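## Task

Scene 1: pick up the carton marked F43 from the bench and set it on the counter. Every other carton on the bench must stay exactly as it was. The carton must not topple or come to rest tilted, and it must remain in place on its own, not because the robot is still holding it.

## Robot and tools

ROBOT. A Hello Robot Stretch 3 with a single arm. It has a two-wheeled base (0.33 m long, 0.34 m wide), a lift that carries the arm up and down a mast, and a telescoping arm that reaches out to the robot's RIGHT side. The arm cannot move forward or back, so you drive the base to shift the gripper along the robot's forward direction. Turning in place pivots about the point between the drive wheels, 0.05 m behind the front edge. With the arm retracted and the wrist folded, a turn sweeps a 0.28 m radius circle. An unfolded, level wrist reaches outside that circle.

FRAMES. The base frame sits on the floor between the drive wheels: x forward, y left, z up. hand_pose is reported in this frame, at the point where closed fingertips meet. With all wrist joints at zero, that hand frame has x up, y pointing back along the arm toward the mast, and z toward the robot's rear. The odometry frame is the base frame as it was when the scene began. base_odometry counts wheel rotation only, so wheel slip shows up as travel. Heading runs -3.142 to 3.142, positive to the left.

execute_actions. Argument "actions" is a list holding either one action or nothing. An empty list only reports state and pictures. An action may contain "base", "joints", or both, plus optional "contact_limits". All its motions begin at once.
- base: exactly one key. {"translate_m": d} is a straight drive offset from the current position, metres, -1 to 1, positive forward. {"rotate_rad": d} is a turn-in-place offset, radians, -3.2 to 3.2, positive counter-clockwise seen from above. No sideways motion.
- joints: absolute targets, each by name: lift_m 0 to 1.1 (arm height on mast); arm_m 0 to 0.52 (extension); wrist_yaw_rad -1.345 to 4.42 (0 = gripper in line with arm, positive swings it toward the front, 3.0 = folded over base); wrist_pitch_rad -1.57 to 0.451 (0 level, negative tips fingertips down); wrist_roll_rad -2.911 to 2.911 (0 = fingers side by side, level); gripper_m -0.089 to 0.179 (larger is wider; the real fingertip gap is smaller, by about 0.007 near closed and 0.025 fully open, and zero under 0.007); head_pan_rad -3.953 to 1.73 (0 forward, positive left, -1.57 looks along the arm); head_tilt_rad -1.53 to 0.419 (0 level, negative down). Joints you omit may keep driving toward an earlier target without the status lines showing it.
- contact_limits: only {"arm_m": effort %} with 1 to 100; the arm stops (contact_stop) when its effort reaches that value. Smaller is softer, but too small stops immediately. The result's contact_limits line shows the active, default and maximum values.
- cameras: list of "head_camera", "nav_camera", "wrist_camera" or "all"; omitted or null means all, [] means none. The pictures line gives the image order. Unknown keys, names or out-of-range numbers reject the whole call with no motion.

wait: "seconds" from 0 to 10; nothing new is commanded, the world keeps running, and it returns the same report as an empty action.

zoom_image: "camera" plus "region" [x0, y0, x1, y1] in pixels of that camera's most recent full image, origin at top left, at most 504 by 504. head_camera is 896x504, nav_camera 672x504, wrist_camera 644x364.

finished_scene: "scene" integer 1 or 2. It closes that scene for good after the robot holds its last command, reports success, and gives the next scene's task. Ending a reply without any tool call ends everything. After a stop is reported, any further motion, wait or finish calls in the same reply are skipped.

RESULTS. base_status and joint_status describe how each motion of the last accepted action ended: done (for the base this only means the wheels turned the commanded amount), off_target (resting away from target, possibly still pushing), contact_stop, time_out, torque_fault. After the last three the old target is dropped. Arm or lift that hit something firmly go slack until commanded again; a slack lift may sag under load or keep pressing. Base, wrist and head never stop on contact. A wrist servo pushed hard for several seconds switches off for 10 s. on_its_own covers joints not commanded in this call; "held at" is a held target, not a position. motor_effort is percent of maximum, positive toward larger joint values, peak in brackets; readings carry fixed bias and noise. Effort outside the rest range suggests pushing or carrying. Positive wheel effort pushes forward. base_tilt (degrees, forward/right positive) has a fixed offset up to about 4 degrees. turned_by_wheels and turned_by_imu give turning since the previous report.
lidar_m: 12 ranges in metres from the base origin, 30 degree sectors, first straight ahead then counter-clockwise (4th left, 7th behind, 10th right); "-" = nothing. Its plane is 0.17 m above the floor, so it catches table legs, not tops; range 0.15 to 12 m; misses clear objects and thin legs; the mast and a low lift block some sectors. wrist_depth_mm (45 to 1000) and head_depth_mm (280 to 4000, sideways image) are 7x7 grids of median depths, row by row from top left.

GRIPPER. To hold, command a gripper_m below the object's width; lower squeezes harder, but a stall guard eases force, so heavy items may slip. To let go, command at least 0.02 above the contact value. Neither the reading nor "done" proves a grasp; check cameras and effort.

SAFETY. Fold or unfold the wrist only with lift_m between 0.32 and 0.95, wrist_pitch_rad -0.4 and roll near 0; once folded the lift may drop to 0.25. With wrist_yaw_rad below -0.4, keep pitch at -0.5 or lower. Pushing against something rigid with the gripper higher than about 0.45 m, raising the contact limit, or pushing twice after a stop can tip the robot; so can driving while gripping something fixed or snagging furniture, especially in reverse. If base_tilt leans, back off in small steps, free the gripper, and lower lift_m to about 0.2. Avoid drops, slams and forceful shoves; loose items may get brief outside nudges. The base moves faster only when stowed (lift_m under 0.30, arm_m under 0.03, wrist_yaw_rad over 2.54). The simulation continues while you compose replies, with the robot holding its last command.

CALIBRATION. Each camera has OpenCV-style K, distortion and T_world_to_cam (base frame to camera), with small per-scene errors; wrist camera pose error grows with arm reach.

Each tool is called after "Request:" as name([rows], argument=value, ...), one row to a line, values as JSON.

## Session

Request:
execute_actions(actions=[])

Scene clock: 0.00 s.
base_odometry: x=+0.000 y=+0.000 heading=+0.000 (m, m, rad; odometry frame)
turned_by_wheels: +0.000 (rad since the last result)
turned_by_imu: +0.000 (rad since the last result)
base_tilt: forward=+0.4 right=+0.4 (deg)
lidar_m: 0.71 0.94 2.36 2.20 0.77 0.73 0.75 0.97 1.98 1.98 1.40 0.69
head_depth_mm: 1281 1267 1251 1245 1236 1205 771 / 1341 1335 1313 1303 1290 1188 765 / 1409 1396 1378 1368 1361 1168 756 / 1486 1476 1453 1439 1430 1157 748 / 1569 1568 1537 1535 1518 1136 754 / 1672 1655 1645 1609 1595 1116 786 / 1757 1767 1744 1723 1688 1108 839
base_status: not commanded
joint_positions: lift_m=+0.520 arm_m=+0.003 wrist_yaw_rad=+2.806 wrist_pitch_rad=-0.479 wrist_roll_rad=+0.018 gripper_m=+0.037 head_pan_rad=-0.003 head_tilt_rad=-0.008
joint_status: not commanded
motor_effort: left_wheel=+1 right_wheel=+1 lift_m=+20 arm_m=+1 wrist_yaw_rad=+0 wrist_pitch_rad=+5 wrist_roll_rad=+0 gripper_m=+0 head_pan_rad=+0 head_tilt_rad=+2 (%)
hand_pose: x=+0.0499 y=+0.0566 z=+0.5189 quat_wxyz=(+0.281, +0.711, +0.048, +0.643) (m; base frame)
wrist_depth_mm: - - - - - - - / - - - - - - 936 / - - - - - - 939 / - - - - - - - / 755 889 890 863 911 880 890 / 747 - - 754 777 758 747 / 647 - 635 648 668 669 656
pictures: head_camera (sideways: a quarter turn clockwise sets it upright), nav_camera (sideways: a quarter turn counterclockwise sets it upright), wrist_camera
Images, in order (width x height): head_camera 896x504, nav_camera 672x504, wrist_camera 644x364.

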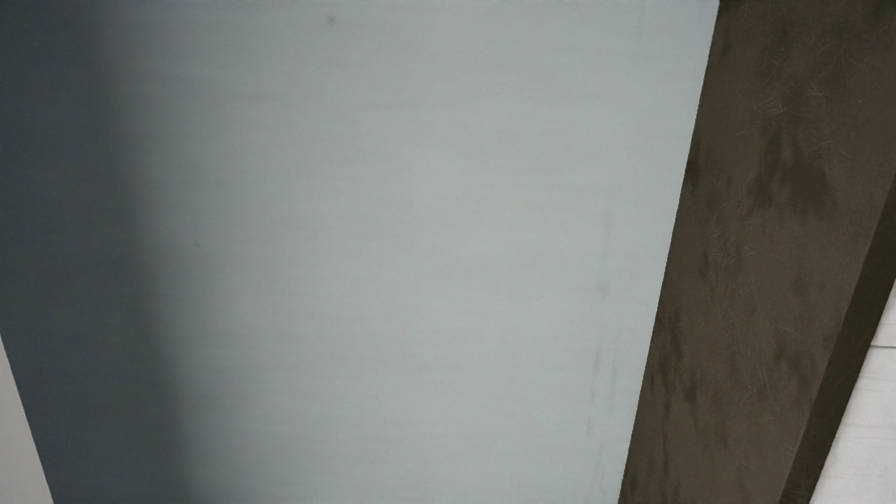

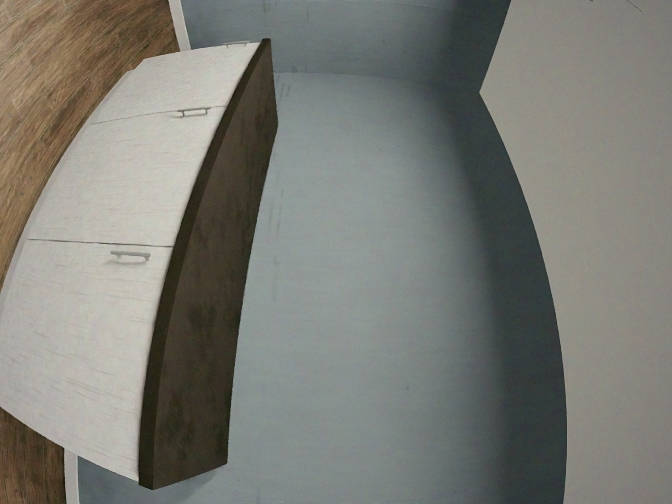

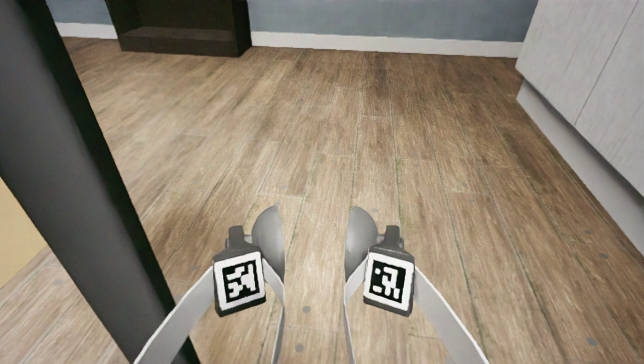

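Request:
execute_actions([
  {"joints":{"head_pan_rad":-3.5,"head_tilt_rad":-0.6}},
], cameras=["head_camera","nav_camera"])

Scene clock: 5.50 s.
base_odometry: x=+0.000 y=+0.000 heading=+0.000 (m, m, rad; odometry frame)
turned_by_wheels: +0.000 (rad since the last result)
turned_by_imu: +0.000 (rad since the last result)
base_tilt: forward=+0.4 right=+0.4 (deg)
lidar_m: 0.71 0.94 2.36 2.20 0.77 0.73 0.74 0.98 1.98 1.98 1.41 0.69
head_depth_mm: 2037 2185 1099 830 1520 1219 1177 / 2053 2213 1082 843 1574 1289 1214 / 2083 2232 1068 850 1502 1216 1216 / 2107 2251 1049 857 1495 1207 1217 / 2141 2251 1041 1707 1533 1264 1238 / 2170 2290 1026 1710 1469 1214 1246 / 2182 2313 1011 1752 1503 1220 1253
base_status: not commanded
joint_positions: lift_m=+0.520 arm_m=+0.003 wrist_yaw_rad=+2.806 wrist_pitch_rad=-0.479 wrist_roll_rad=+0.018 gripper_m=+0.037 head_pan_rad=-3.493 head_tilt_rad=-0.593
joint_status: all done
motor_effort: left_wheel=+1(1) right_wheel=+1(1) lift_m=+19(20) arm_m=+0(1) wrist_yaw_rad=+0(0) wrist_pitch_rad=+5(5) wrist_roll_rad=+0(0) gripper_m=+1(1) head_pan_rad=-3(42) head_tilt_rad=-4(40) (%)
hand_pose: x=+0.0499 y=+0.0566 z=+0.5189 quat_wxyz=(+0.281, +0.711, +0.048, +0.643) (m; base frame)
wrist_depth_mm: - - - - - - - / - - - - - - 965 / - - - - - - 931 / - - - - - - - / 760 881 885 880 875 868 880 / 751 - - 762 755 747 751 / 651 - 680 651 669 663 672
pictures: head_camera (sideways: a quarter turn clockwise sets it upright), nav_camera (sideways: a quarter turn counterclockwise sets it upright)
camera_calibration (this result's frames):
head_camera: T_world_to_cam=[[0.527033, -0.138596, -0.838467, 1.1045], [-0.330259, -0.942468, -0.0518029, 0.0729108], [-0.783049, 0.304213, -0.542484, 0.668104], [0, 0, 0, 1]] pos_world=[-0.0348721, 0.0185498, 1.2923]
nav_camera: T_world_to_cam=[[-0.508878, 0.16538, 0.844803, -1.05693], [0.297204, 0.954781, -0.00788429, 0.0565946], [-0.807907, 0.247067, -0.535019, 0.660645], [0, 0, 0, 1]] pos_world=[-0.0209302, -0.0424641, 1.2468]
Images, in order (width x height): head_camera 896x504, nav_camera 672x504.

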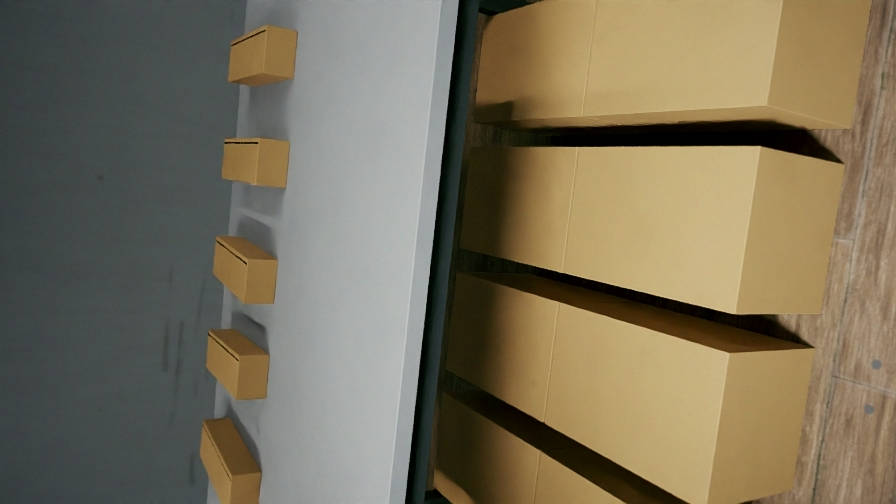

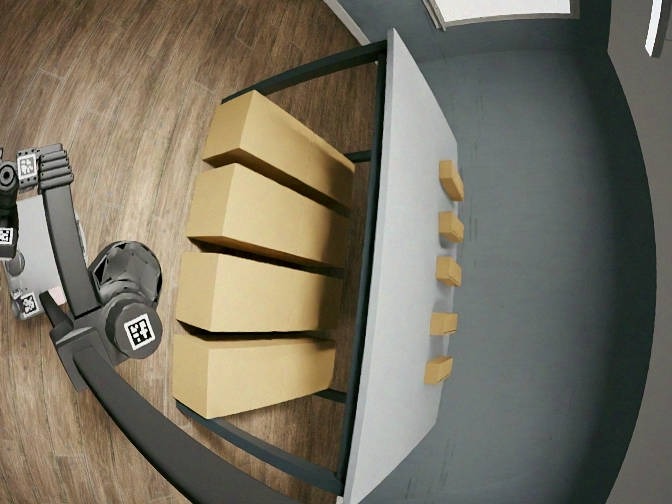

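Request:
execute_actions([
  {"base":{"rotate_rad":1.55},"joints":{"head_pan_rad":0.5,"head_tilt_rad":-0.7,"lift_m":0.28,"arm_m":0,"wrist_yaw_rad":3.0,"wrist_pitch_rad":-0.4}},
], cameras=["head_camera","nav_camera"])

Scene clock: 28.37 s.
base_odometry: x=+0.000 y=+0.000 heading=+1.550 (m, m, rad; odometry frame)
turned_by_wheels: +1.550 (rad since the last result)
turned_by_imu: +1.564 (rad since the last result)
base_tilt: forward=+0.4 right=+0.5 (deg)
lidar_m: 2.20 0.78 0.73 0.74 0.96 1.98 2.02 1.41 0.69 0.71 0.93 2.36
head_depth_mm: 2543 2604 2662 2193 1734 1435 1232 / 2815 3041 2884 2161 1718 1432 1222 / 2754 3107 2893 2161 1716 1423 1218 / 2550 2871 2472 1978 1606 1408 1212 / 2409 2599 939 2053 1298 1342 1203 / 2287 1210 884 2011 1323 1248 1202 / 2138 1196 836 1650 1393 1200 1191
base_status: done
joint_positions: lift_m=+0.281 arm_m=+0.003 wrist_yaw_rad=+2.998 wrist_pitch_rad=-0.419 wrist_roll_rad=+0.018 gripper_m=+0.037 head_pan_rad=+0.493 head_tilt_rad=-0.692
joint_status: all done
joint sent to its limit — the command would take arm_m past its lower limit, so that joint was sent only as far as its limit.
motor_effort: left_wheel=-1(7) right_wheel=+2(7) lift_m=+8(16) arm_m=+1(4) wrist_yaw_rad=+1(5) wrist_pitch_rad=+6(6) wrist_roll_rad=+0(0) gripper_m=+0(0) head_pan_rad=+3(41) head_tilt_rad=-5(18) (%)
hand_pose: x=+0.0108 y=+0.0743 z=+0.2932 quat_wxyz=(+0.197, +0.706, +0.096, +0.673) (m; base frame)
wrist_depth_mm: - - 895 933 932 954 904 / - - 882 821 736 694 619 / 973 - 901 851 799 761 680 / 729 755 745 747 756 759 719 / 595 599 - 617 621 605 604 / 507 506 - 521 522 507 521 / 446 - - - 440 443 446
pictures: head_camera (sideways: a quarter turn clockwise sets it upright), nav_camera (sideways: a quarter turn counterclockwise sets it upright)
camera_calibration (this result's frames):
head_camera: T_world_to_cam=[[-0.524517, -0.339905, -0.780606, 1.03548], [-0.489511, 0.870554, -0.0501514, 0.0717256], [0.696606, 0.35581, -0.623008, 0.763836], [0, 0, 0, 1]] pos_world=[0.0461473, 0.0177449, 1.28778]
nav_camera: T_world_to_cam=[[0.533063, 0.308858, 0.787687, -0.988824], [0.515314, -0.856907, -0.0127361, 0.0615793], [0.671041, 0.412695, -0.615944, 0.756905], [0, 0, 0, 1]] pos_world=[-0.0125418, 0.0458028, 1.24588]
Images, in order (width x height): head_camera 896x504, nav_camera 672x504.

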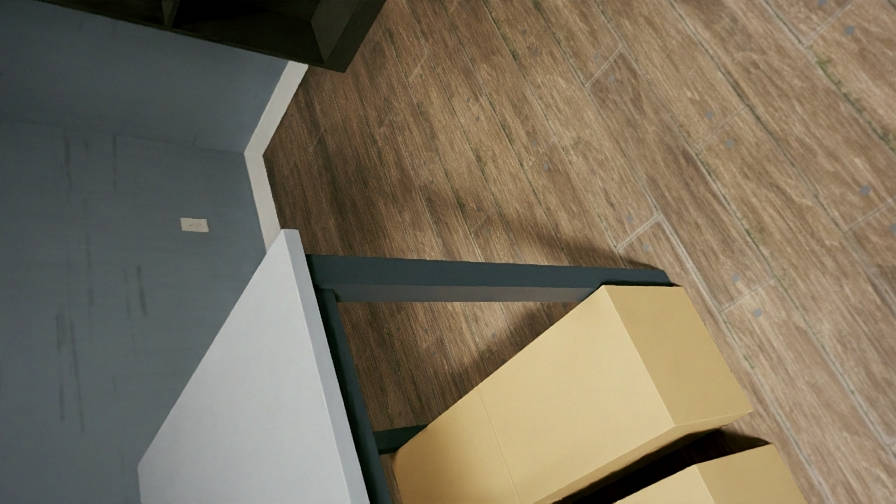

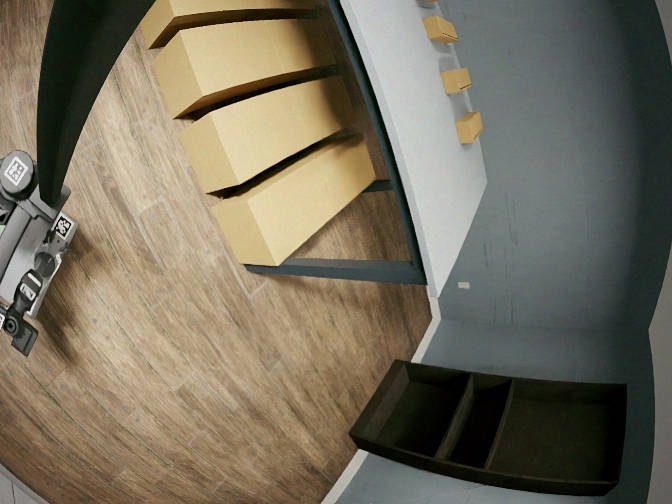

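Request:
execute_actions([
  {"base":{"translate_m":1.0}},
], cameras=[])

Request:
execute_actions([
  {"base":{"rotate_rad":1.09},"joints":{"head_pan_rad":0.2,"head_tilt_rad":-0.9}},
], cameras=["head_camera","nav_camera"])

Scene clock: 38.43 s.
base_odometry: x=+0.021 y=+1.000 heading=+1.550 (m, m, rad; odometry frame)
turned_by_wheels: +0.000 (rad since the last result)
turned_by_imu: +0.000 (rad since the last result)
base_tilt: forward=+0.4 right=+0.4 (deg)
lidar_m: 1.21 1.61 1.99 0.63 0.51 0.90 2.67 1.20 1.13 1.16 1.55 1.46
head_depth_mm: 1406 1611 1703 1892 1674 1436 1227 / 1462 1585 1788 1940 1723 1425 1220 / 1942 2115 2327 2072 1706 1429 1216 / 2080 2350 2563 2122 1698 1409 1209 / 1956 2210 2477 2112 1678 1404 1208 / 1863 2047 2314 2092 1686 1398 1201 / 1760 1935 2137 2094 1676 1396 1192
base_status: done
joint_positions: lift_m=+0.281 arm_m=+0.003 wrist_yaw_rad=+2.999 wrist_pitch_rad=-0.419 wrist_roll_rad=+0.018 gripper_m=+0.037 head_pan_rad=+0.493 head_tilt_rad=-0.692
joint_status: not commanded
motor_effort: left_wheel=-1(8) right_wheel=+2(9) lift_m=+8(8) arm_m=+0(1) wrist_yaw_rad=+1(2) wrist_pitch_rad=+6(6) wrist_roll_rad=+0(0) gripper_m=+1(0) head_pan_rad=+3(3) head_tilt_rad=-5(4) (%)
hand_pose: x=+0.0107 y=+0.0744 z=+0.2933 quat_wxyz=(+0.197, +0.706, +0.096, +0.673) (m; base frame)
wrist_depth_mm: 837 - 865 - - - - / 500 - 769 - - - - / 528 - 821 952 975 - - / 592 557 732 761 746 744 770 / 598 566 - 598 615 601 611 / 504 502 - 514 518 508 506 / 458 - - - 440 438 445
pictures: none
No camera images: the call's "cameras" was empty. Leave "cameras" out to get every camera's image.

Scene clock: 40.37 s.
base_odometry: x=+0.021 y=+1.000 heading=+2.640 (m, m, rad; odometry frame)
turned_by_wheels: +1.090 (rad since the last result)
turned_by_imu: +1.096 (rad since the last result)
base_tilt: forward=+0.4 right=+0.5 (deg)
lidar_m: 1.99 0.60 0.48 1.02 2.58 1.18 1.13 1.17 1.54 1.46 1.21 1.62
head_depth_mm: 1709 1964 2118 1744 1488 1296 1148 / 1757 2004 2100 1735 1473 1294 1138 / 1790 2071 2074 1720 1470 1283 1134 / 1832 2131 2072 1713 1464 1276 1139 / 1779 1316 1886 1632 1456 1275 1125 / 974 2209 2049 1384 1369 1267 1124 / 957 746 1588 1326 1158 1069 1119
base_status: done
joint_positions: lift_m=+0.281 arm_m=+0.003 wrist_yaw_rad=+2.999 wrist_pitch_rad=-0.418 wrist_roll_rad=+0.018 gripper_m=+0.037 head_pan_rad=+0.207 head_tilt_rad=-0.889
joint_status: all done
motor_effort: left_wheel=+0(7) right_wheel=+3(9) lift_m=+8(8) arm_m=+0(0) wrist_yaw_rad=+1(1) wrist_pitch_rad=+6(6) wrist_roll_rad=+0(0) gripper_m=+0(0) head_pan_rad=-3(24) head_tilt_rad=-5(27) (%)
hand_pose: x=+0.0107 y=+0.0744 z=+0.2933 quat_wxyz=(+0.197, +0.706, +0.096, +0.673) (m; base frame)
wrist_depth_mm: - - - - 922 449 845 / - - - - 667 453 547 / 975 - 936 974 691 509 583 / 738 734 746 756 691 579 659 / 597 597 - 602 619 589 615 / 509 496 - 519 516 503 504 / 446 - - - 437 435 442
pictures: head_camera (sideways: a quarter turn clockwise sets it upright), nav_camera (sideways: a quarter turn counterclockwise sets it upright)
camera_calibration (this result's frames):
head_camera: T_world_to_cam=[[-0.737079, -0.207068, -0.643302, 0.857843], [-0.233243, 0.971357, -0.04542, 0.0639903], [0.634281, 0.116568, -0.764264, 0.947938], [0, 0, 0, 1]] pos_world=[0.0459646, 0.00497591, 1.27923]
nav_camera: T_world_to_cam=[[0.738012, 0.175185, 0.651651, -0.812784], [0.249225, -0.968196, -0.0219702, 0.0752197], [0.627077, 0.178622, -0.758201, 0.942199], [0, 0, 0, 1]] pos_world=[-0.00973368, 0.0469182, 1.24568]
Images, in order (width x height): head_camera 896x504, nav_camera 672x504.

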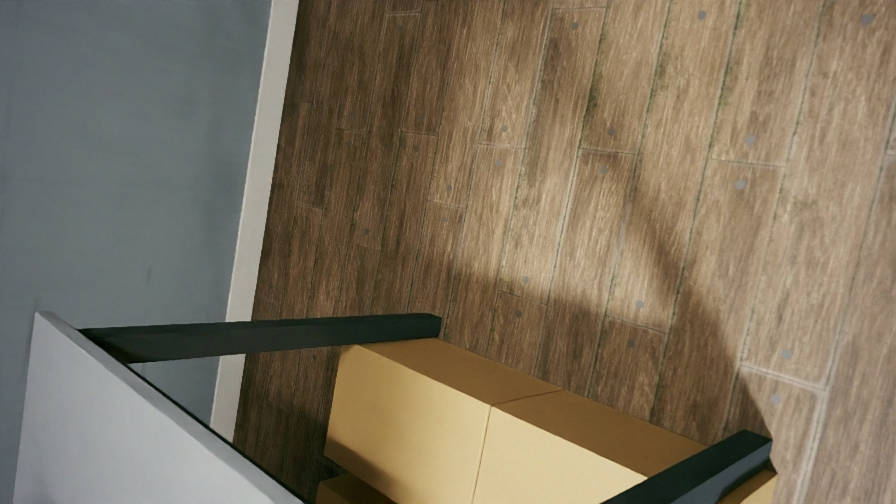

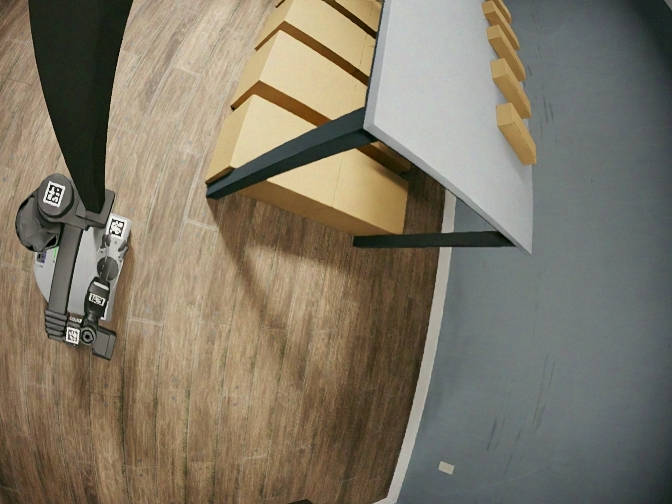

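Request:
execute_actions([
  {"base":{"translate_m":1.0}},
], cameras=[])

Request:
execute_actions([
  {"base":{"translate_m":0.65}},
], cameras=[])

Request:
execute_actions([
  {"base":{"rotate_rad":-1.55},"joints":{"head_pan_rad":-2.55,"head_tilt_rad":-0.4}},
], cameras=["head_camera","nav_camera"])

Scene clock: 48.37 s.
base_odometry: x=-0.856 y=+1.481 heading=+2.640 (m, m, rad; odometry frame)
turned_by_wheels: +0.000 (rad since the last result)
turned_by_imu: +0.000 (rad since the last result)
base_tilt: forward=+0.4 right=+0.4 (deg)
lidar_m: 1.00 1.02 0.41 0.44 0.45 0.61 2.12 2.11 1.29 1.14 1.47 1.05
head_depth_mm: 839 959 1115 1340 1483 1290 1148 / 856 977 1145 1387 1480 1291 1138 / 873 1004 1176 1430 1463 1278 1138 / 894 1024 1214 1478 1463 1272 1137 / 913 1052 1244 1546 1461 1269 1129 / 929 1079 1286 1569 1439 1267 1121 / 953 1104 1320 1592 1436 1264 1115
base_status: done
joint_positions: lift_m=+0.281 arm_m=+0.003 wrist_yaw_rad=+2.999 wrist_pitch_rad=-0.418 wrist_roll_rad=+0.018 gripper_m=+0.037 head_pan_rad=+0.207 head_tilt_rad=-0.890
joint_status: not commanded
motor_effort: left_wheel=-1(8) right_wheel=+3(8) lift_m=+8(8) arm_m=+1(0) wrist_yaw_rad=+1(1) wrist_pitch_rad=+6(6) wrist_roll_rad=+0(0) gripper_m=+1(0) head_pan_rad=-4(3) head_tilt_rad=-7(6) (%)
hand_pose: x=+0.0106 y=+0.0744 z=+0.2933 quat_wxyz=(+0.197, +0.706, +0.096, +0.673) (m; base frame)
wrist_depth_mm: 841 - 878 - 421 - - / 477 - 495 497 - - - / 461 - 505 527 921 - 913 / 499 520 554 572 711 757 747 / 534 558 - 615 613 605 617 / 502 505 - 518 530 512 511 / 445 - - - 441 445 434
pictures: none
No camera images: the call's "cameras" was empty. Leave "cameras" out to get every camera's image.

Scene clock: 52.23 s.
base_odometry: x=-1.426 y=+1.794 heading=+2.640 (m, m, rad; odometry frame)
turned_by_wheels: +0.000 (rad since the last result)
turned_by_imu: +0.000 (rad since the last result)
base_tilt: forward=+0.4 right=+0.5 (deg)
lidar_m: 0.35 0.36 0.48 1.21 0.66 0.62 2.77 1.69 1.21 1.40 0.52 0.37
head_depth_mm: - 306 356 428 535 710 1059 / 286 313 366 442 556 749 1089 / 289 320 377 456 578 791 1099 / 292 327 387 471 604 842 1112 / 295 335 398 489 631 896 1123 / 299 345 410 506 662 958 1122 / 304 353 423 526 696 1029 1120
base_status: done
joint_positions: lift_m=+0.281 arm_m=+0.003 wrist_yaw_rad=+2.999 wrist_pitch_rad=-0.418 wrist_roll_rad=+0.018 gripper_m=+0.037 head_pan_rad=+0.207 head_tilt_rad=-0.890
joint_status: not commanded
motor_effort: left_wheel=-1(8) right_wheel=+3(10) lift_m=+8(8) arm_m=+1(0) wrist_yaw_rad=+0(1) wrist_pitch_rad=+6(6) wrist_roll_rad=+0(0) gripper_m=+0(1) head_pan_rad=-3(3) head_tilt_rad=-6(6) (%)
hand_pose: x=+0.0106 y=+0.0744 z=+0.2933 quat_wxyz=(+0.197, +0.706, +0.096, +0.673) (m; base frame)
wrist_depth_mm: 839 - - - 791 498 366 / 739 - - - 810 499 365 / 700 - 977 947 827 515 370 / 669 746 743 757 722 522 380 / 586 608 - 604 627 515 378 / 513 500 - 516 524 493 388 / 449 - - - 437 444 378
pictures: none
No camera images: the call's "cameras" was empty. Leave "cameras" out to get every camera's image.

Scene clock: 54.47 s.
base_odometry: x=-1.426 y=+1.794 heading=+1.090 (m, m, rad; odometry frame)
turned_by_wheels: -1.550 (rad since the last result)
turned_by_imu: -1.558 (rad since the last result)
base_tilt: forward=+0.4 right=+0.5 (deg)
lidar_m: 1.40 0.51 0.37 0.35 0.37 0.50 1.33 0.65 0.62 2.77 1.69 1.21
head_depth_mm: 2985 3218 3257 3125 2357 1851 1471 / 3211 3327 3419 3023 1946 1720 1462 / 3363 3546 3623 1191 1948 1498 1404 / 3610 3839 2157 1075 1751 1441 1261 / 3915 - 3875 967 832 1423 1140 / - - - 990 725 742 815 / 3763 3930 - 1036 736 1363 1130
base_status: done
joint_positions: lift_m=+0.281 arm_m=+0.003 wrist_yaw_rad=+2.999 wrist_pitch_rad=-0.418 wrist_roll_rad=+0.018 gripper_m=+0.037 head_pan_rad=-2.543 head_tilt_rad=-0.408
joint_status: all done
motor_effort: left_wheel=+2(10) right_wheel=+0(5) lift_m=+8(8) arm_m=-1(1) wrist_yaw_rad=+1(1) wrist_pitch_rad=+6(6) wrist_roll_rad=+0(0) gripper_m=+1(1) head_pan_rad=-3(41) head_tilt_rad=+5(40) (%)
hand_pose: x=+0.0106 y=+0.0744 z=+0.2933 quat_wxyz=(+0.197, +0.706, +0.096, +0.673) (m; base frame)
wrist_depth_mm: 329 - 347 366 381 399 410 / 355 - 379 399 411 425 445 / 382 - 420 432 454 472 493 / 410 434 451 473 495 529 545 / 453 467 - 503 550 562 581 / 471 494 - 517 517 505 518 / 446 - - - 442 438 441
pictures: head_camera (sideways: a quarter turn clockwise sets it upright), nav_camera (sideways: a quarter turn counterclockwise sets it upright)
camera_calibration (this result's frames):
head_camera: T_world_to_cam=[[0.284537, 0.256007, -0.92385, 1.21735], [0.566269, -0.822482, -0.0535117, 0.0696793], [-0.773549, -0.507922, -0.378995, 0.455313], [0, 0, 0, 1]] pos_world=[-0.0336325, -0.0230782, 1.30094]
nav_camera: T_world_to_cam=[[-0.294904, -0.225077, 0.92864, -1.1676], [-0.604078, 0.796924, 0.00131836, 0.0501124], [-0.740352, -0.560582, -0.37098, 0.446782], [0, 0, 0, 1]] pos_world=[0.016719, -0.0522769, 1.24996]
Images, in order (width x height): head_camera 896x504, nav_camera 672x504.

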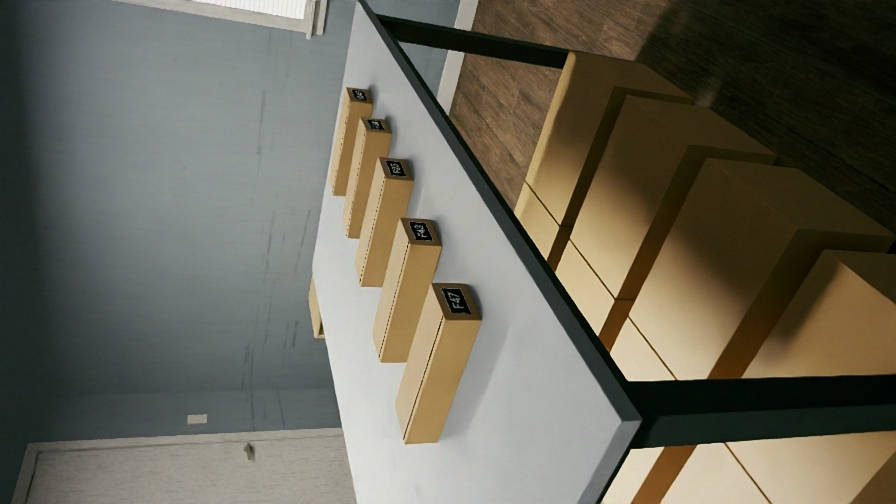

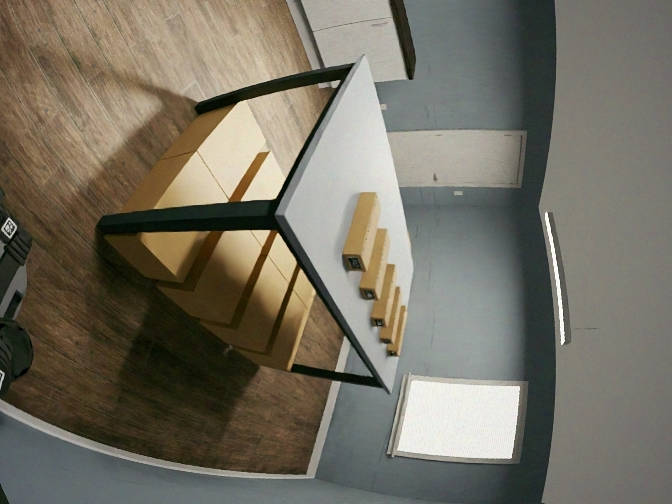

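Request:
execute_actions([
  {"base":{"translate_m":-0.86},"joints":{"head_pan_rad":-1.57,"head_tilt_rad":-0.6}},
], cameras=[])

Request:
execute_actions([
  {"joints":{"lift_m":0.93}},
], cameras=["head_camera"])

Scene clock: 63.90 s.
base_odometry: x=-1.823 y=+1.031 heading=+1.090 (m, m, rad; odometry frame)
turned_by_wheels: +0.000 (rad since the last result)
turned_by_imu: -0.001 (rad since the last result)
base_tilt: forward=+0.4 right=+0.4 (deg)
lidar_m: 1.39 0.49 0.36 0.34 0.35 0.48 1.29 0.66 0.48 0.46 0.48 2.31
head_depth_mm: 2948 3261 1101 701 584 1228 1020 / 2918 3273 1090 740 601 1284 1075 / 2958 3187 1069 651 595 1210 1011 / 2948 2639 1058 694 592 1196 1009 / 2946 2646 1042 687 586 1318 1137 / 2934 2662 1029 639 583 1186 995 / 2933 2694 1015 704 578 1183 989
base_status: done
joint_positions: lift_m=+0.281 arm_m=+0.003 wrist_yaw_rad=+2.999 wrist_pitch_rad=-0.418 wrist_roll_rad=+0.018 gripper_m=+0.037 head_pan_rad=-1.577 head_tilt_rad=-0.592
joint_status: all done
motor_effort: left_wheel=+2(6) right_wheel=-1(6) lift_m=+8(8) arm_m=+0(1) wrist_yaw_rad=+1(1) wrist_pitch_rad=+6(6) wrist_roll_rad=-1(0) gripper_m=+1(0) head_pan_rad=+3(41) head_tilt_rad=-4(25) (%)
hand_pose: x=+0.0106 y=+0.0744 z=+0.2933 quat_wxyz=(+0.197, +0.706, +0.096, +0.673) (m; base frame)
wrist_depth_mm: 319 - 344 358 370 389 399 / 340 - 365 381 399 416 437 / 375 - 396 421 437 463 483 / 405 418 440 457 484 506 542 / 439 447 - 501 521 556 580 / 468 476 - 524 530 514 518 / 452 - - - 433 441 439
pictures: none
No camera images: the call's "cameras" was empty. Leave "cameras" out to get every camera's image.

Scene clock: 70.63 s.
base_odometry: x=-1.823 y=+1.031 heading=+1.090 (m, m, rad; odometry frame)
turned_by_wheels: +0.000 (rad since the last result)
turned_by_imu: -0.001 (rad since the last result)
base_tilt: forward=+0.4 right=+0.5 (deg)
lidar_m: 1.39 0.49 0.36 0.34 0.35 0.48 1.29 0.66 0.48 0.46 0.48 2.31
head_depth_mm: 2941 3232 1101 700 583 - - / 2906 3222 1085 737 601 1414 - / 2970 3148 1063 652 595 1254 - / 2993 2667 1058 694 591 1242 - / 2923 2669 1041 686 587 1327 - / 2959 2685 1027 640 584 1216 - / 2977 2673 1010 704 578 1177 997
base_status: not commanded
joint_positions: lift_m=+0.929 arm_m=+0.003 wrist_yaw_rad=+2.999 wrist_pitch_rad=-0.418 wrist_roll_rad=+0.018 gripper_m=+0.037 head_pan_rad=-1.577 head_tilt_rad=-0.592
joint_status: all done
motor_effort: left_wheel=+2(2) right_wheel=+0(0) lift_m=+30(30) arm_m=+0(0) wrist_yaw_rad=+1(1) wrist_pitch_rad=+6(6) wrist_roll_rad=+0(0) gripper_m=+0(0) head_pan_rad=+2(2) head_tilt_rad=-5(3) (%)
hand_pose: x=+0.0106 y=+0.0744 z=+0.9420 quat_wxyz=(+0.197, +0.706, +0.096, +0.673) (m; base frame)
wrist_depth_mm: 324 - 338 357 369 387 400 / 344 - 371 383 403 417 445 / 373 - 403 422 439 463 485 / 402 414 440 454 488 513 536 / 448 455 - 493 546 580 619 / 487 515 - 583 620 663 715 / 551 573 643 665 715 766 834
pictures: head_camera (sideways: a quarter turn clockwise sets it upright)
camera_calibration (this result's frames):
head_camera: T_world_to_cam=[[-0.0477405, 0.542777, -0.838519, 1.10808], [0.998627, 0.00780449, -0.0518042, 0.0648063], [-0.0215739, -0.839841, -0.542404, 0.663355], [0, 0, 0, 1]] pos_world=[0.00249397, -0.0448318, 1.29231]
Images, in order (width x height): head_camera 896x504.

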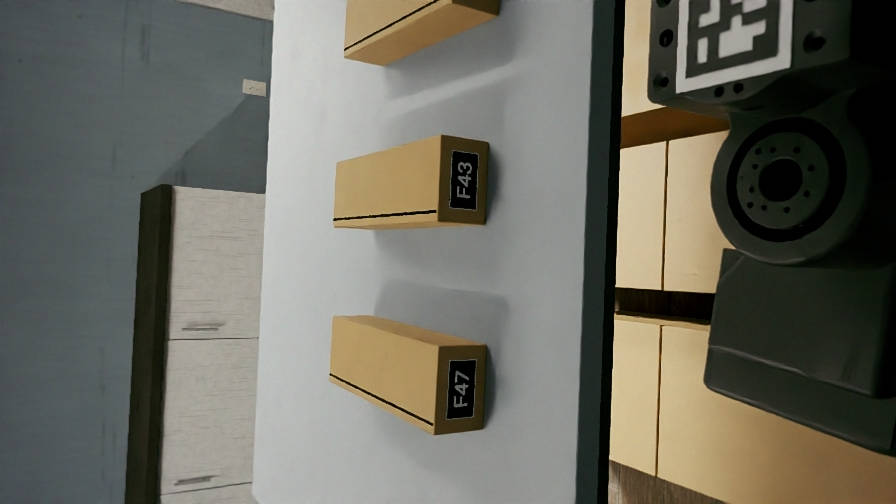

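Request:
execute_actions([
  {"base":{"translate_m":-0.05},"joints":{"wrist_yaw_rad":0,"lift_m":0.95}},
], cameras=[])

Request:
execute_actions([
  {"joints":{"lift_m":1.09,"wrist_pitch_rad":-0.8,"gripper_m":0.15,"wrist_roll_rad":0}},
], cameras=[])

Request:
execute_actions([
  {"joints":{"arm_m":0.2}},
])

Scene clock: 81.63 s.
base_odometry: x=-1.847 y=+0.987 heading=+1.090 (m, m, rad; odometry frame)
turned_by_wheels: +0.000 (rad since the last result)
turned_by_imu: +0.000 (rad since the last result)
base_tilt: forward=+0.4 right=+0.4 (deg)
lidar_m: 1.39 0.49 0.36 0.34 0.35 0.48 1.28 0.66 0.48 0.46 0.49 0.66
head_depth_mm: 2941 3256 1101 657 584 - - / 2962 3230 1084 734 600 - - / 2967 3188 1075 681 595 - - / 2955 2653 1058 663 591 - - / 2938 2659 1040 717 587 1302 1029 / 2981 2675 1022 654 583 1185 1020 / 2963 2691 1014 646 579 1179 994
base_status: done
joint_positions: lift_m=+0.949 arm_m=+0.003 wrist_yaw_rad=+0.002 wrist_pitch_rad=-0.418 wrist_roll_rad=+0.018 gripper_m=+0.037 head_pan_rad=-1.577 head_tilt_rad=-0.592
joint_status: all done
motor_effort: left_wheel=+2(5) right_wheel=+0(4) lift_m=+30(29) arm_m=+0(1) wrist_yaw_rad=-3(3) wrist_pitch_rad=+6(6) wrist_roll_rad=+0(0) gripper_m=+1(0) head_pan_rad=+4(3) head_tilt_rad=-5(4) (%)
hand_pose: x=-0.0210 y=-0.3721 z=+0.9620 quat_wxyz=(+0.686, +0.146, -0.697, -0.148) (m; base frame)
wrist_depth_mm: - - - - - - - / 571 382 482 391 535 401 452 / 389 351 395 363 403 364 389 / 303 308 308 309 309 311 314 / 265 268 265 267 271 271 271 / - - - - - - - / - - 853 873 858 890 848
pictures: none
No camera images: the call's "cameras" was empty. Leave "cameras" out to get every camera's image.

Scene clock: 83.73 s.
base_odometry: x=-1.847 y=+0.987 heading=+1.090 (m, m, rad; odometry frame)
turned_by_wheels: +0.000 (rad since the last result)
turned_by_imu: +0.000 (rad since the last result)
base_tilt: forward=+0.4 right=+0.5 (deg)
lidar_m: 1.39 0.49 0.36 0.34 0.35 0.48 1.28 0.66 0.48 0.46 0.48 0.66
head_depth_mm: - - - - - - 974 / - - - - - - 1047 / - - - - - - 969 / 2921 2656 1205 - 591 1169 982 / 2976 2659 1039 717 586 1294 1050 / 2954 2680 1027 654 581 1184 1020 / 2931 2657 1014 645 578 1181 993
base_status: not commanded
joint_positions: lift_m=+1.089 arm_m=+0.003 wrist_yaw_rad=+0.002 wrist_pitch_rad=-0.809 wrist_roll_rad=+0.004 gripper_m=+0.150 head_pan_rad=-1.577 head_tilt_rad=-0.592
joint_status: all done
motor_effort: left_wheel=+2(2) right_wheel=+0(1) lift_m=+30(30) arm_m=+0(0) wrist_yaw_rad=-3(2) wrist_pitch_rad=+3(5) wrist_roll_rad=-2(1) gripper_m=+0(84) head_pan_rad=+3(2) head_tilt_rad=-4(4) (%)
hand_pose: x=-0.0213 y=-0.3071 z=+1.0259 quat_wxyz=(+0.649, +0.279, -0.651, -0.279) (m; base frame)
wrist_depth_mm: 454 373 450 387 477 387 456 / 398 394 404 401 418 401 414 / 350 360 354 360 368 367 375 / - - - - - - 359 / 615 - 981 - - - - / - 862 890 924 898 - 894 / - - - - - - -
pictures: none
No camera images: the call's "cameras" was empty. Leave "cameras" out to get every camera's image.

Scene clock: 86.43 s.
base_odometry: x=-1.847 y=+0.987 heading=+1.090 (m, m, rad; odometry frame)
turned_by_wheels: +0.000 (rad since the last result)
turned_by_imu: +0.000 (rad since the last result)
base_tilt: forward=+0.4 right=+0.4 (deg)
lidar_m: 1.39 0.49 0.36 0.34 0.35 0.48 1.29 0.66 0.48 0.46 0.48 0.66
head_depth_mm: - - 998 658 585 1224 1021 / - - 1011 705 601 1247 1065 / 2858 - - 670 596 1232 1016 / 2918 2627 1122 651 591 1203 1007 / 2943 2667 1045 687 587 1292 1050 / 2940 2694 1023 653 583 1187 1016 / 2942 2682 1013 646 578 1183 992
base_status: not commanded
joint_positions: lift_m=+1.089 arm_m=+0.200 wrist_yaw_rad=+0.001 wrist_pitch_rad=-0.810 wrist_roll_rad=+0.003 gripper_m=+0.150 head_pan_rad=-1.577 head_tilt_rad=-0.593
joint_status: all done
motor_effort: left_wheel=+2(2) right_wheel=+0(0) lift_m=+29(30) arm_m=+4(3) wrist_yaw_rad=-2(3) wrist_pitch_rad=+3(3) wrist_roll_rad=-2(2) gripper_m=+1(1) head_pan_rad=+3(3) head_tilt_rad=-4(3) (%)
hand_pose: x=-0.0215 y=-0.5040 z=+1.0259 quat_wxyz=(+0.649, +0.278, -0.650, -0.279) (m; base frame)
wrist_depth_mm: 461 364 449 378 483 384 468 / 391 325 403 326 415 340 398 / 284 290 361 285 361 314 301 / 260 284 320 271 328 309 269 / 286 292 292 290 296 300 297 / 265 264 264 268 270 - 274 / 238 242 244 245 247 248 252
pictures: head_camera (sideways: a quarter turn clockwise sets it upright), nav_camera (sideways: a quarter turn counterclockwise sets it upright), wrist_camera
camera_calibration (this result's frames):
head_camera: T_world_to_cam=[[-0.0477895, 0.542994, -0.838376, 1.10789], [0.998626, 0.00791091, -0.0518005, 0.0648015], [-0.0214951, -0.839699, -0.542626, 0.663643], [0, 0, 0, 1]] pos_world=[0.00249815, -0.0448296, 1.2923]
nav_camera: T_world_to_cam=[[0.0164448, -0.534967, 0.844713, -1.06002], [-0.999036, -0.0431727, -0.00789263, 0.0645125], [0.0406909, -0.843769, -0.535161, 0.655654], [0, 0, 0, 1]] pos_world=[0.0552031, -0.0110688, 1.2468]
wrist_camera: T_world_to_cam=[[-0.9999, 0.0131413, 0.00531716, -0.0213083], [0.00796728, 0.831168, -0.555964, 1.01967], [-0.0117255, -0.555866, -0.831189, 0.741696], [0, 0, 0, 1]] pos_world=[-0.0207333, -0.434952, 1.1835]
Images, in order (width x height): head_camera 896x504, nav_camera 672x504, wrist_camera 644x364.

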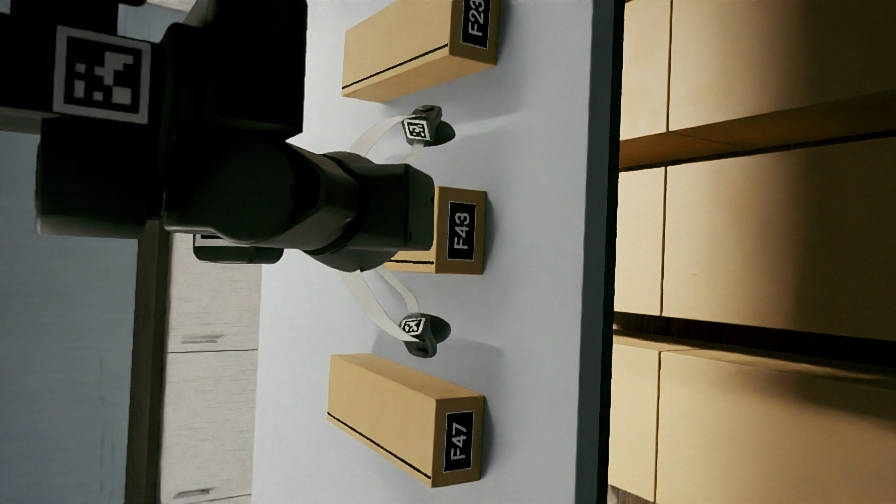

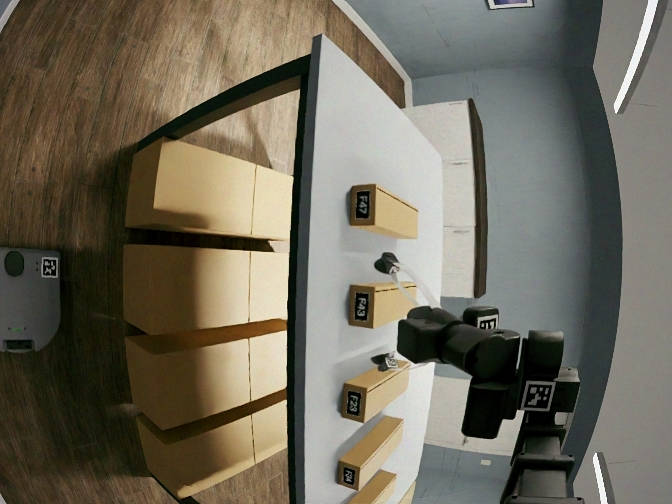

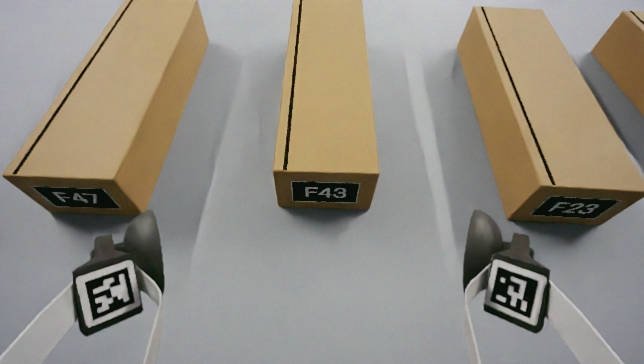

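Request:
execute_actions([
  {"base":{"translate_m":-0.008},"joints":{"arm_m":0.445,"wrist_pitch_rad":-1.0,"lift_m":1.095}},
], cameras=["head_camera","wrist_camera"])

Scene clock: 100.37 s.
base_odometry: x=-1.850 y=+0.980 heading=+1.090 (m, m, rad; odometry frame)
turned_by_wheels: +0.000 (rad since the last result)
turned_by_imu: +0.000 (rad since the last result)
base_tilt: forward=+0.4 right=+0.4 (deg)
lidar_m: 1.39 0.49 0.36 0.34 0.35 0.48 1.29 0.66 0.48 0.46 0.49 0.66
head_depth_mm: - 3232 1098 652 586 1219 1020 / 3065 3262 1082 708 601 1249 1066 / - 3283 1062 703 595 1247 1013 / 2964 2658 927 652 592 1201 1005 / 2932 2670 1039 715 586 1302 1025 / 2962 2673 1023 660 582 1188 1037 / 2919 2705 1012 645 576 1179 991
base_status: done
joint_positions: lift_m=+1.094 arm_m=+0.445 wrist_yaw_rad=+0.000 wrist_pitch_rad=-1.006 wrist_roll_rad=+0.003 gripper_m=+0.150 head_pan_rad=-1.577 head_tilt_rad=-0.593
joint_status: all done
motor_effort: left_wheel=+2(4) right_wheel=+0(4) lift_m=+30(33) arm_m=+4(3) wrist_yaw_rad=-1(1) wrist_pitch_rad=+2(3) wrist_roll_rad=-2(1) gripper_m=+0(1) head_pan_rad=+4(4) head_tilt_rad=-4(4) (%)
hand_pose: x=-0.0216 y=-0.7065 z=+1.0037 quat_wxyz=(+0.619, +0.341, -0.620, -0.342) (m; base frame)
wrist_depth_mm: 336 340 341 344 348 352 355 / 242 310 314 249 318 328 325 / 227 281 288 231 297 292 236 / 215 271 273 215 277 275 224 / 210 256 251 202 259 263 210 / 203 241 238 191 245 - 200 / 223 229 183 179 232 235 188
pictures: head_camera (sideways: a quarter turn clockwise sets it upright), wrist_camera
camera_calibration (this result's frames):
head_camera: T_world_to_cam=[[-0.0478027, 0.543047, -0.838341, 1.10784], [0.998626, 0.00793913, -0.0517996, 0.0648003], [-0.0214739, -0.839665, -0.54268, 0.663714], [0, 0, 0, 1]] pos_world=[0.00249927, -0.0448291, 1.29229]
wrist_camera: T_world_to_cam=[[-0.999893, 0.0123137, 0.00792926, -0.021823], [0.00833733, 0.923679, -0.383076, 1.06746], [-0.0120412, -0.382969, -0.923683, 0.825648], [0, 0, 0, 1]] pos_world=[-0.0207786, -0.669528, 1.17173]
Images, in order (width x height): head_camera 896x504, wrist_camera 644x364.

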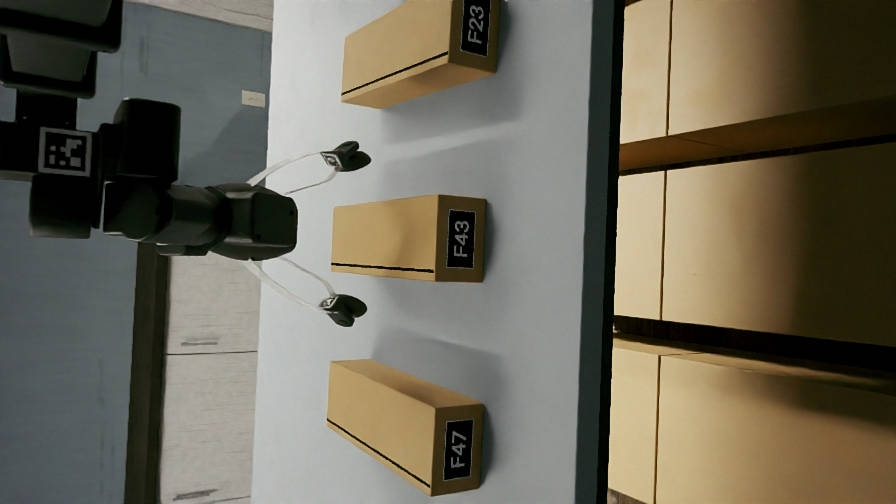

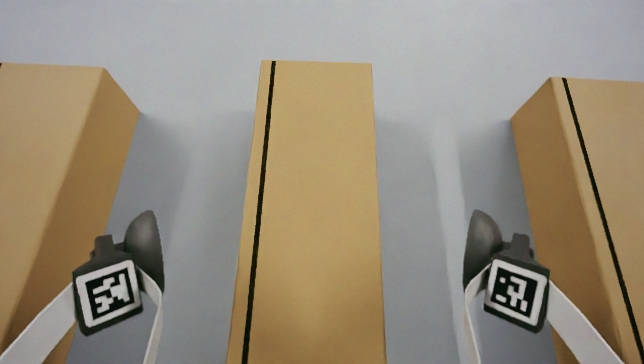

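Request:
execute_actions([
  {"joints":{"arm_m":0.462,"lift_m":1.028,"gripper_m":0.135}},
], cameras=["head_camera","wrist_camera"])

Scene clock: 104.43 s.
base_odometry: x=-1.850 y=+0.980 heading=+1.090 (m, m, rad; odometry frame)
turned_by_wheels: +0.000 (rad since the last result)
turned_by_imu: +0.000 (rad since the last result)
base_tilt: forward=+0.4 right=+0.5 (deg)
lidar_m: 1.39 0.49 0.36 0.34 0.35 0.48 1.29 0.66 0.48 0.46 0.49 0.66
head_depth_mm: 2963 - 1029 653 585 1222 1020 / 2942 3315 1079 707 600 1249 1069 / 2904 - 1069 700 595 1241 1008 / 2955 2627 926 651 590 1206 1010 / 2946 2660 1041 716 586 1298 1028 / 2970 2662 1023 660 582 1189 1038 / 2949 2685 1015 644 578 1183 996
base_status: not commanded
joint_positions: lift_m=+1.029 arm_m=+0.462 wrist_yaw_rad=+0.000 wrist_pitch_rad=-1.006 wrist_roll_rad=+0.003 gripper_m=+0.135 head_pan_rad=-1.577 head_tilt_rad=-0.593
joint_status: all done
motor_effort: left_wheel=+2(2) right_wheel=+0(0) lift_m=+8(24) arm_m=+4(1) wrist_yaw_rad=-1(1) wrist_pitch_rad=+2(2) wrist_roll_rad=-1(1) gripper_m=+0(63) head_pan_rad=+4(3) head_tilt_rad=-3(4) (%)
hand_pose: x=-0.0216 y=-0.7234 z=+0.9380 quat_wxyz=(+0.619, +0.341, -0.620, -0.342) (m; base frame)
wrist_depth_mm: 249 252 243 180 254 262 263 / 204 234 171 166 235 242 210 / 206 216 158 155 215 223 206 / 198 203 145 145 203 208 204 / 189 193 137 136 191 197 193 / 179 - 127 127 130 - 183 / 169 170 120 120 123 173 175
pictures: head_camera (sideways: a quarter turn clockwise sets it upright), wrist_camera
camera_calibration (this result's frames):
head_camera: T_world_to_cam=[[-0.0478028, 0.543047, -0.838341, 1.10784], [0.998626, 0.00793937, -0.0517996, 0.0648003], [-0.0214737, -0.839665, -0.54268, 0.663714], [0, 0, 0, 1]] pos_world=[0.00249928, -0.0448291, 1.29229]
wrist_camera: T_world_to_cam=[[-0.999893, 0.0123111, 0.00793427, -0.021101], [0.00833782, 0.923834, -0.382703, 1.05771], [-0.0120414, -0.382596, -0.923837, 0.75896], [0, 0, 0, 1]] pos_world=[-0.0207787, -0.686509, 1.10611]
Images, in order (width x height): head_camera 896x504, wrist_camera 644x364.

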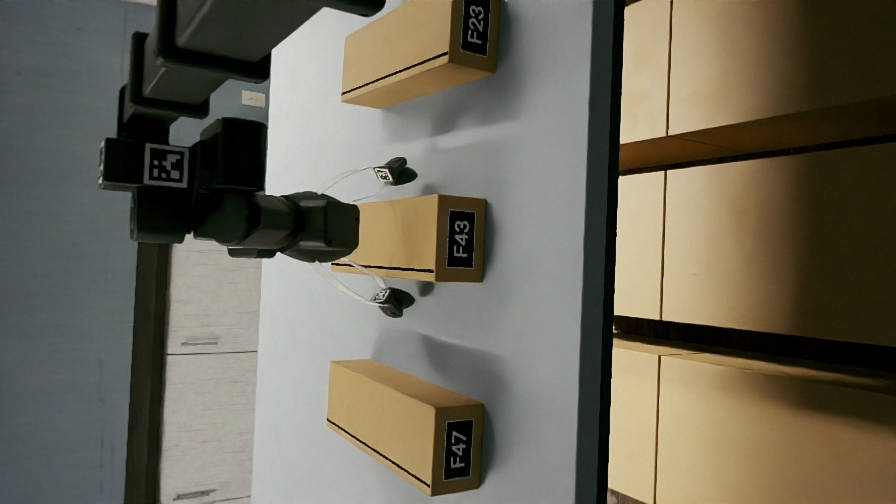

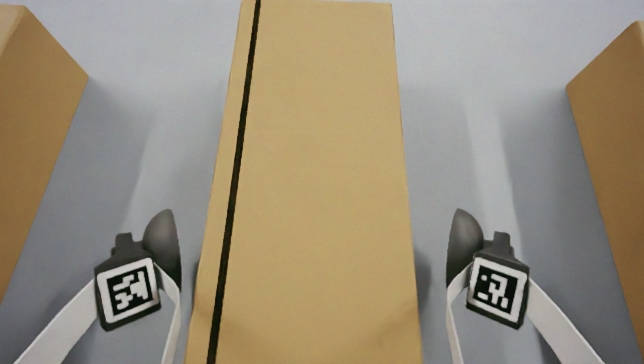

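Request:
execute_actions([
  {"joints":{"lift_m":1.021,"gripper_m":0.115}},
], cameras=[])

Request:
execute_actions([
  {"joints":{"gripper_m":0.03}},
], cameras=["head_camera","wrist_camera"])

Scene clock: 110.77 s.
base_odometry: x=-1.850 y=+0.980 heading=+1.090 (m, m, rad; odometry frame)
turned_by_wheels: +0.000 (rad since the last result)
turned_by_imu: +0.000 (rad since the last result)
base_tilt: forward=+0.4 right=+0.4 (deg)
lidar_m: 1.39 0.49 0.36 0.34 0.35 0.48 1.28 0.66 0.48 0.46 0.49 0.66
head_depth_mm: 2969 - 1024 654 584 1225 1021 / 2967 - 1079 708 601 1248 1072 / 2961 - 1004 678 595 1235 1011 / 2944 2698 926 662 591 1202 1005 / 2935 2703 1037 716 586 1302 1026 / 2938 2649 1024 660 583 1182 1040 / 2966 2705 1011 645 578 1183 994
base_status: not commanded
joint_positions: lift_m=+1.022 arm_m=+0.462 wrist_yaw_rad=+0.000 wrist_pitch_rad=-1.006 wrist_roll_rad=+0.003 gripper_m=+0.115 head_pan_rad=-1.577 head_tilt_rad=-0.593
joint_status: all done
motor_effort: left_wheel=+2(2) right_wheel=+0(0) lift_m=+7(6) arm_m=+5(4) wrist_yaw_rad=+0(1) wrist_pitch_rad=+1(2) wrist_roll_rad=-1(2) gripper_m=-1(73) head_pan_rad=+3(3) head_tilt_rad=-4(3) (%)
hand_pose: x=-0.0216 y=-0.7235 z=+0.9312 quat_wxyz=(+0.619, +0.341, -0.620, -0.342) (m; base frame)
wrist_depth_mm: 241 245 239 170 245 254 252 / 204 225 163 158 226 234 209 / 203 210 150 148 210 215 207 / 193 196 139 137 142 202 198 / 183 187 128 128 131 190 188 / 172 - 120 121 122 180 179 / - 163 114 115 116 167 170
pictures: none
No camera images: the call's "cameras" was empty. Leave "cameras" out to get every camera's image.

Scene clock: 112.10 s.
base_odometry: x=-1.850 y=+0.980 heading=+1.090 (m, m, rad; odometry frame)
turned_by_wheels: +0.000 (rad since the last result)
turned_by_imu: +0.000 (rad since the last result)
base_tilt: forward=+0.4 right=+0.4 (deg)
lidar_m: 1.39 0.49 0.36 0.34 0.35 0.48 1.28 0.66 0.48 0.46 0.49 0.66
head_depth_mm: 2956 - 1026 653 584 1226 1017 / 2970 - 1078 706 599 1252 1071 / 2966 - 1009 675 595 1241 1011 / 2964 2656 1049 658 591 1204 1006 / 2952 2626 1036 718 586 1304 1027 / 2962 2686 1030 661 582 1184 1040 / 2969 2658 1014 646 579 1183 993
base_status: not commanded
joint_positions: lift_m=+1.022 arm_m=+0.462 wrist_yaw_rad=+0.000 wrist_pitch_rad=-0.998 wrist_roll_rad=+0.003 gripper_m=+0.032 head_pan_rad=-1.577 head_tilt_rad=-0.593
joint_status: all done
motor_effort: left_wheel=+2(2) right_wheel=+0(0) lift_m=+6(7) arm_m=+4(4) wrist_yaw_rad=-1(1) wrist_pitch_rad=-1(2) wrist_roll_rad=-1(2) gripper_m=-30(99) head_pan_rad=+2(3) head_tilt_rad=-4(3) (%)
hand_pose: x=-0.0216 y=-0.7253 z=+0.9321 quat_wxyz=(+0.620, +0.338, -0.621, -0.339) (m; base frame)
wrist_depth_mm: 247 247 242 175 252 257 260 / 205 230 223 162 227 237 210 / 205 213 154 150 212 217 207 / 194 199 141 139 144 204 200 / 185 189 130 131 131 192 190 / 175 - 122 123 124 182 180 / 166 164 115 116 118 170 171
pictures: head_camera (sideways: a quarter turn clockwise sets it upright), wrist_camera
camera_calibration (this result's frames):
head_camera: T_world_to_cam=[[-0.0478028, 0.543047, -0.838341, 1.10784], [0.998626, 0.00793925, -0.0517996, 0.0648003], [-0.0214738, -0.839665, -0.54268, 0.663714], [0, 0, 0, 1]] pos_world=[0.00249928, -0.0448291, 1.29229]
wrist_camera: T_world_to_cam=[[-0.999893, 0.0123789, 0.00782687, -0.0208804], [0.00834194, 0.920625, -0.390359, 1.06199], [-0.0120378, -0.390252, -0.92063, 0.744197], [0, 0, 0, 1]] pos_world=[-0.0207787, -0.687016, 1.09985]
Images, in order (width x height): head_camera 896x504, wrist_camera 644x364.

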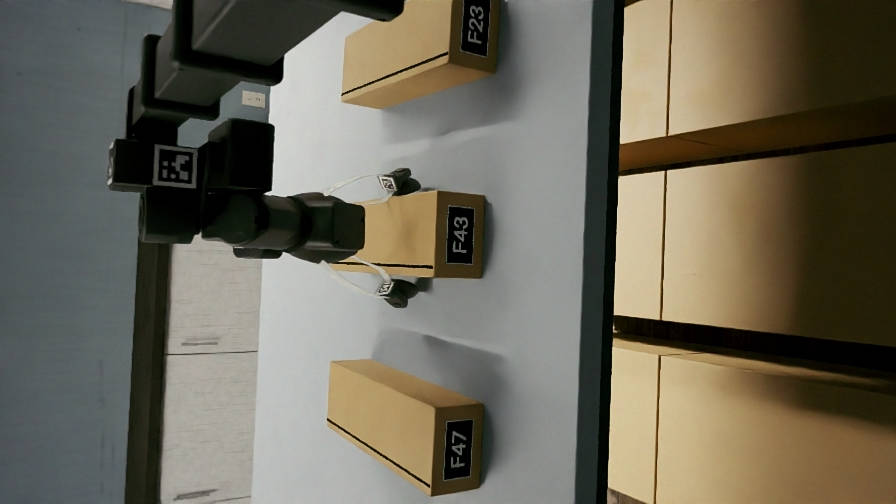

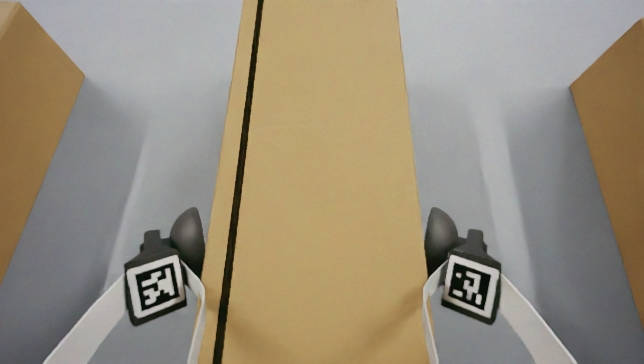

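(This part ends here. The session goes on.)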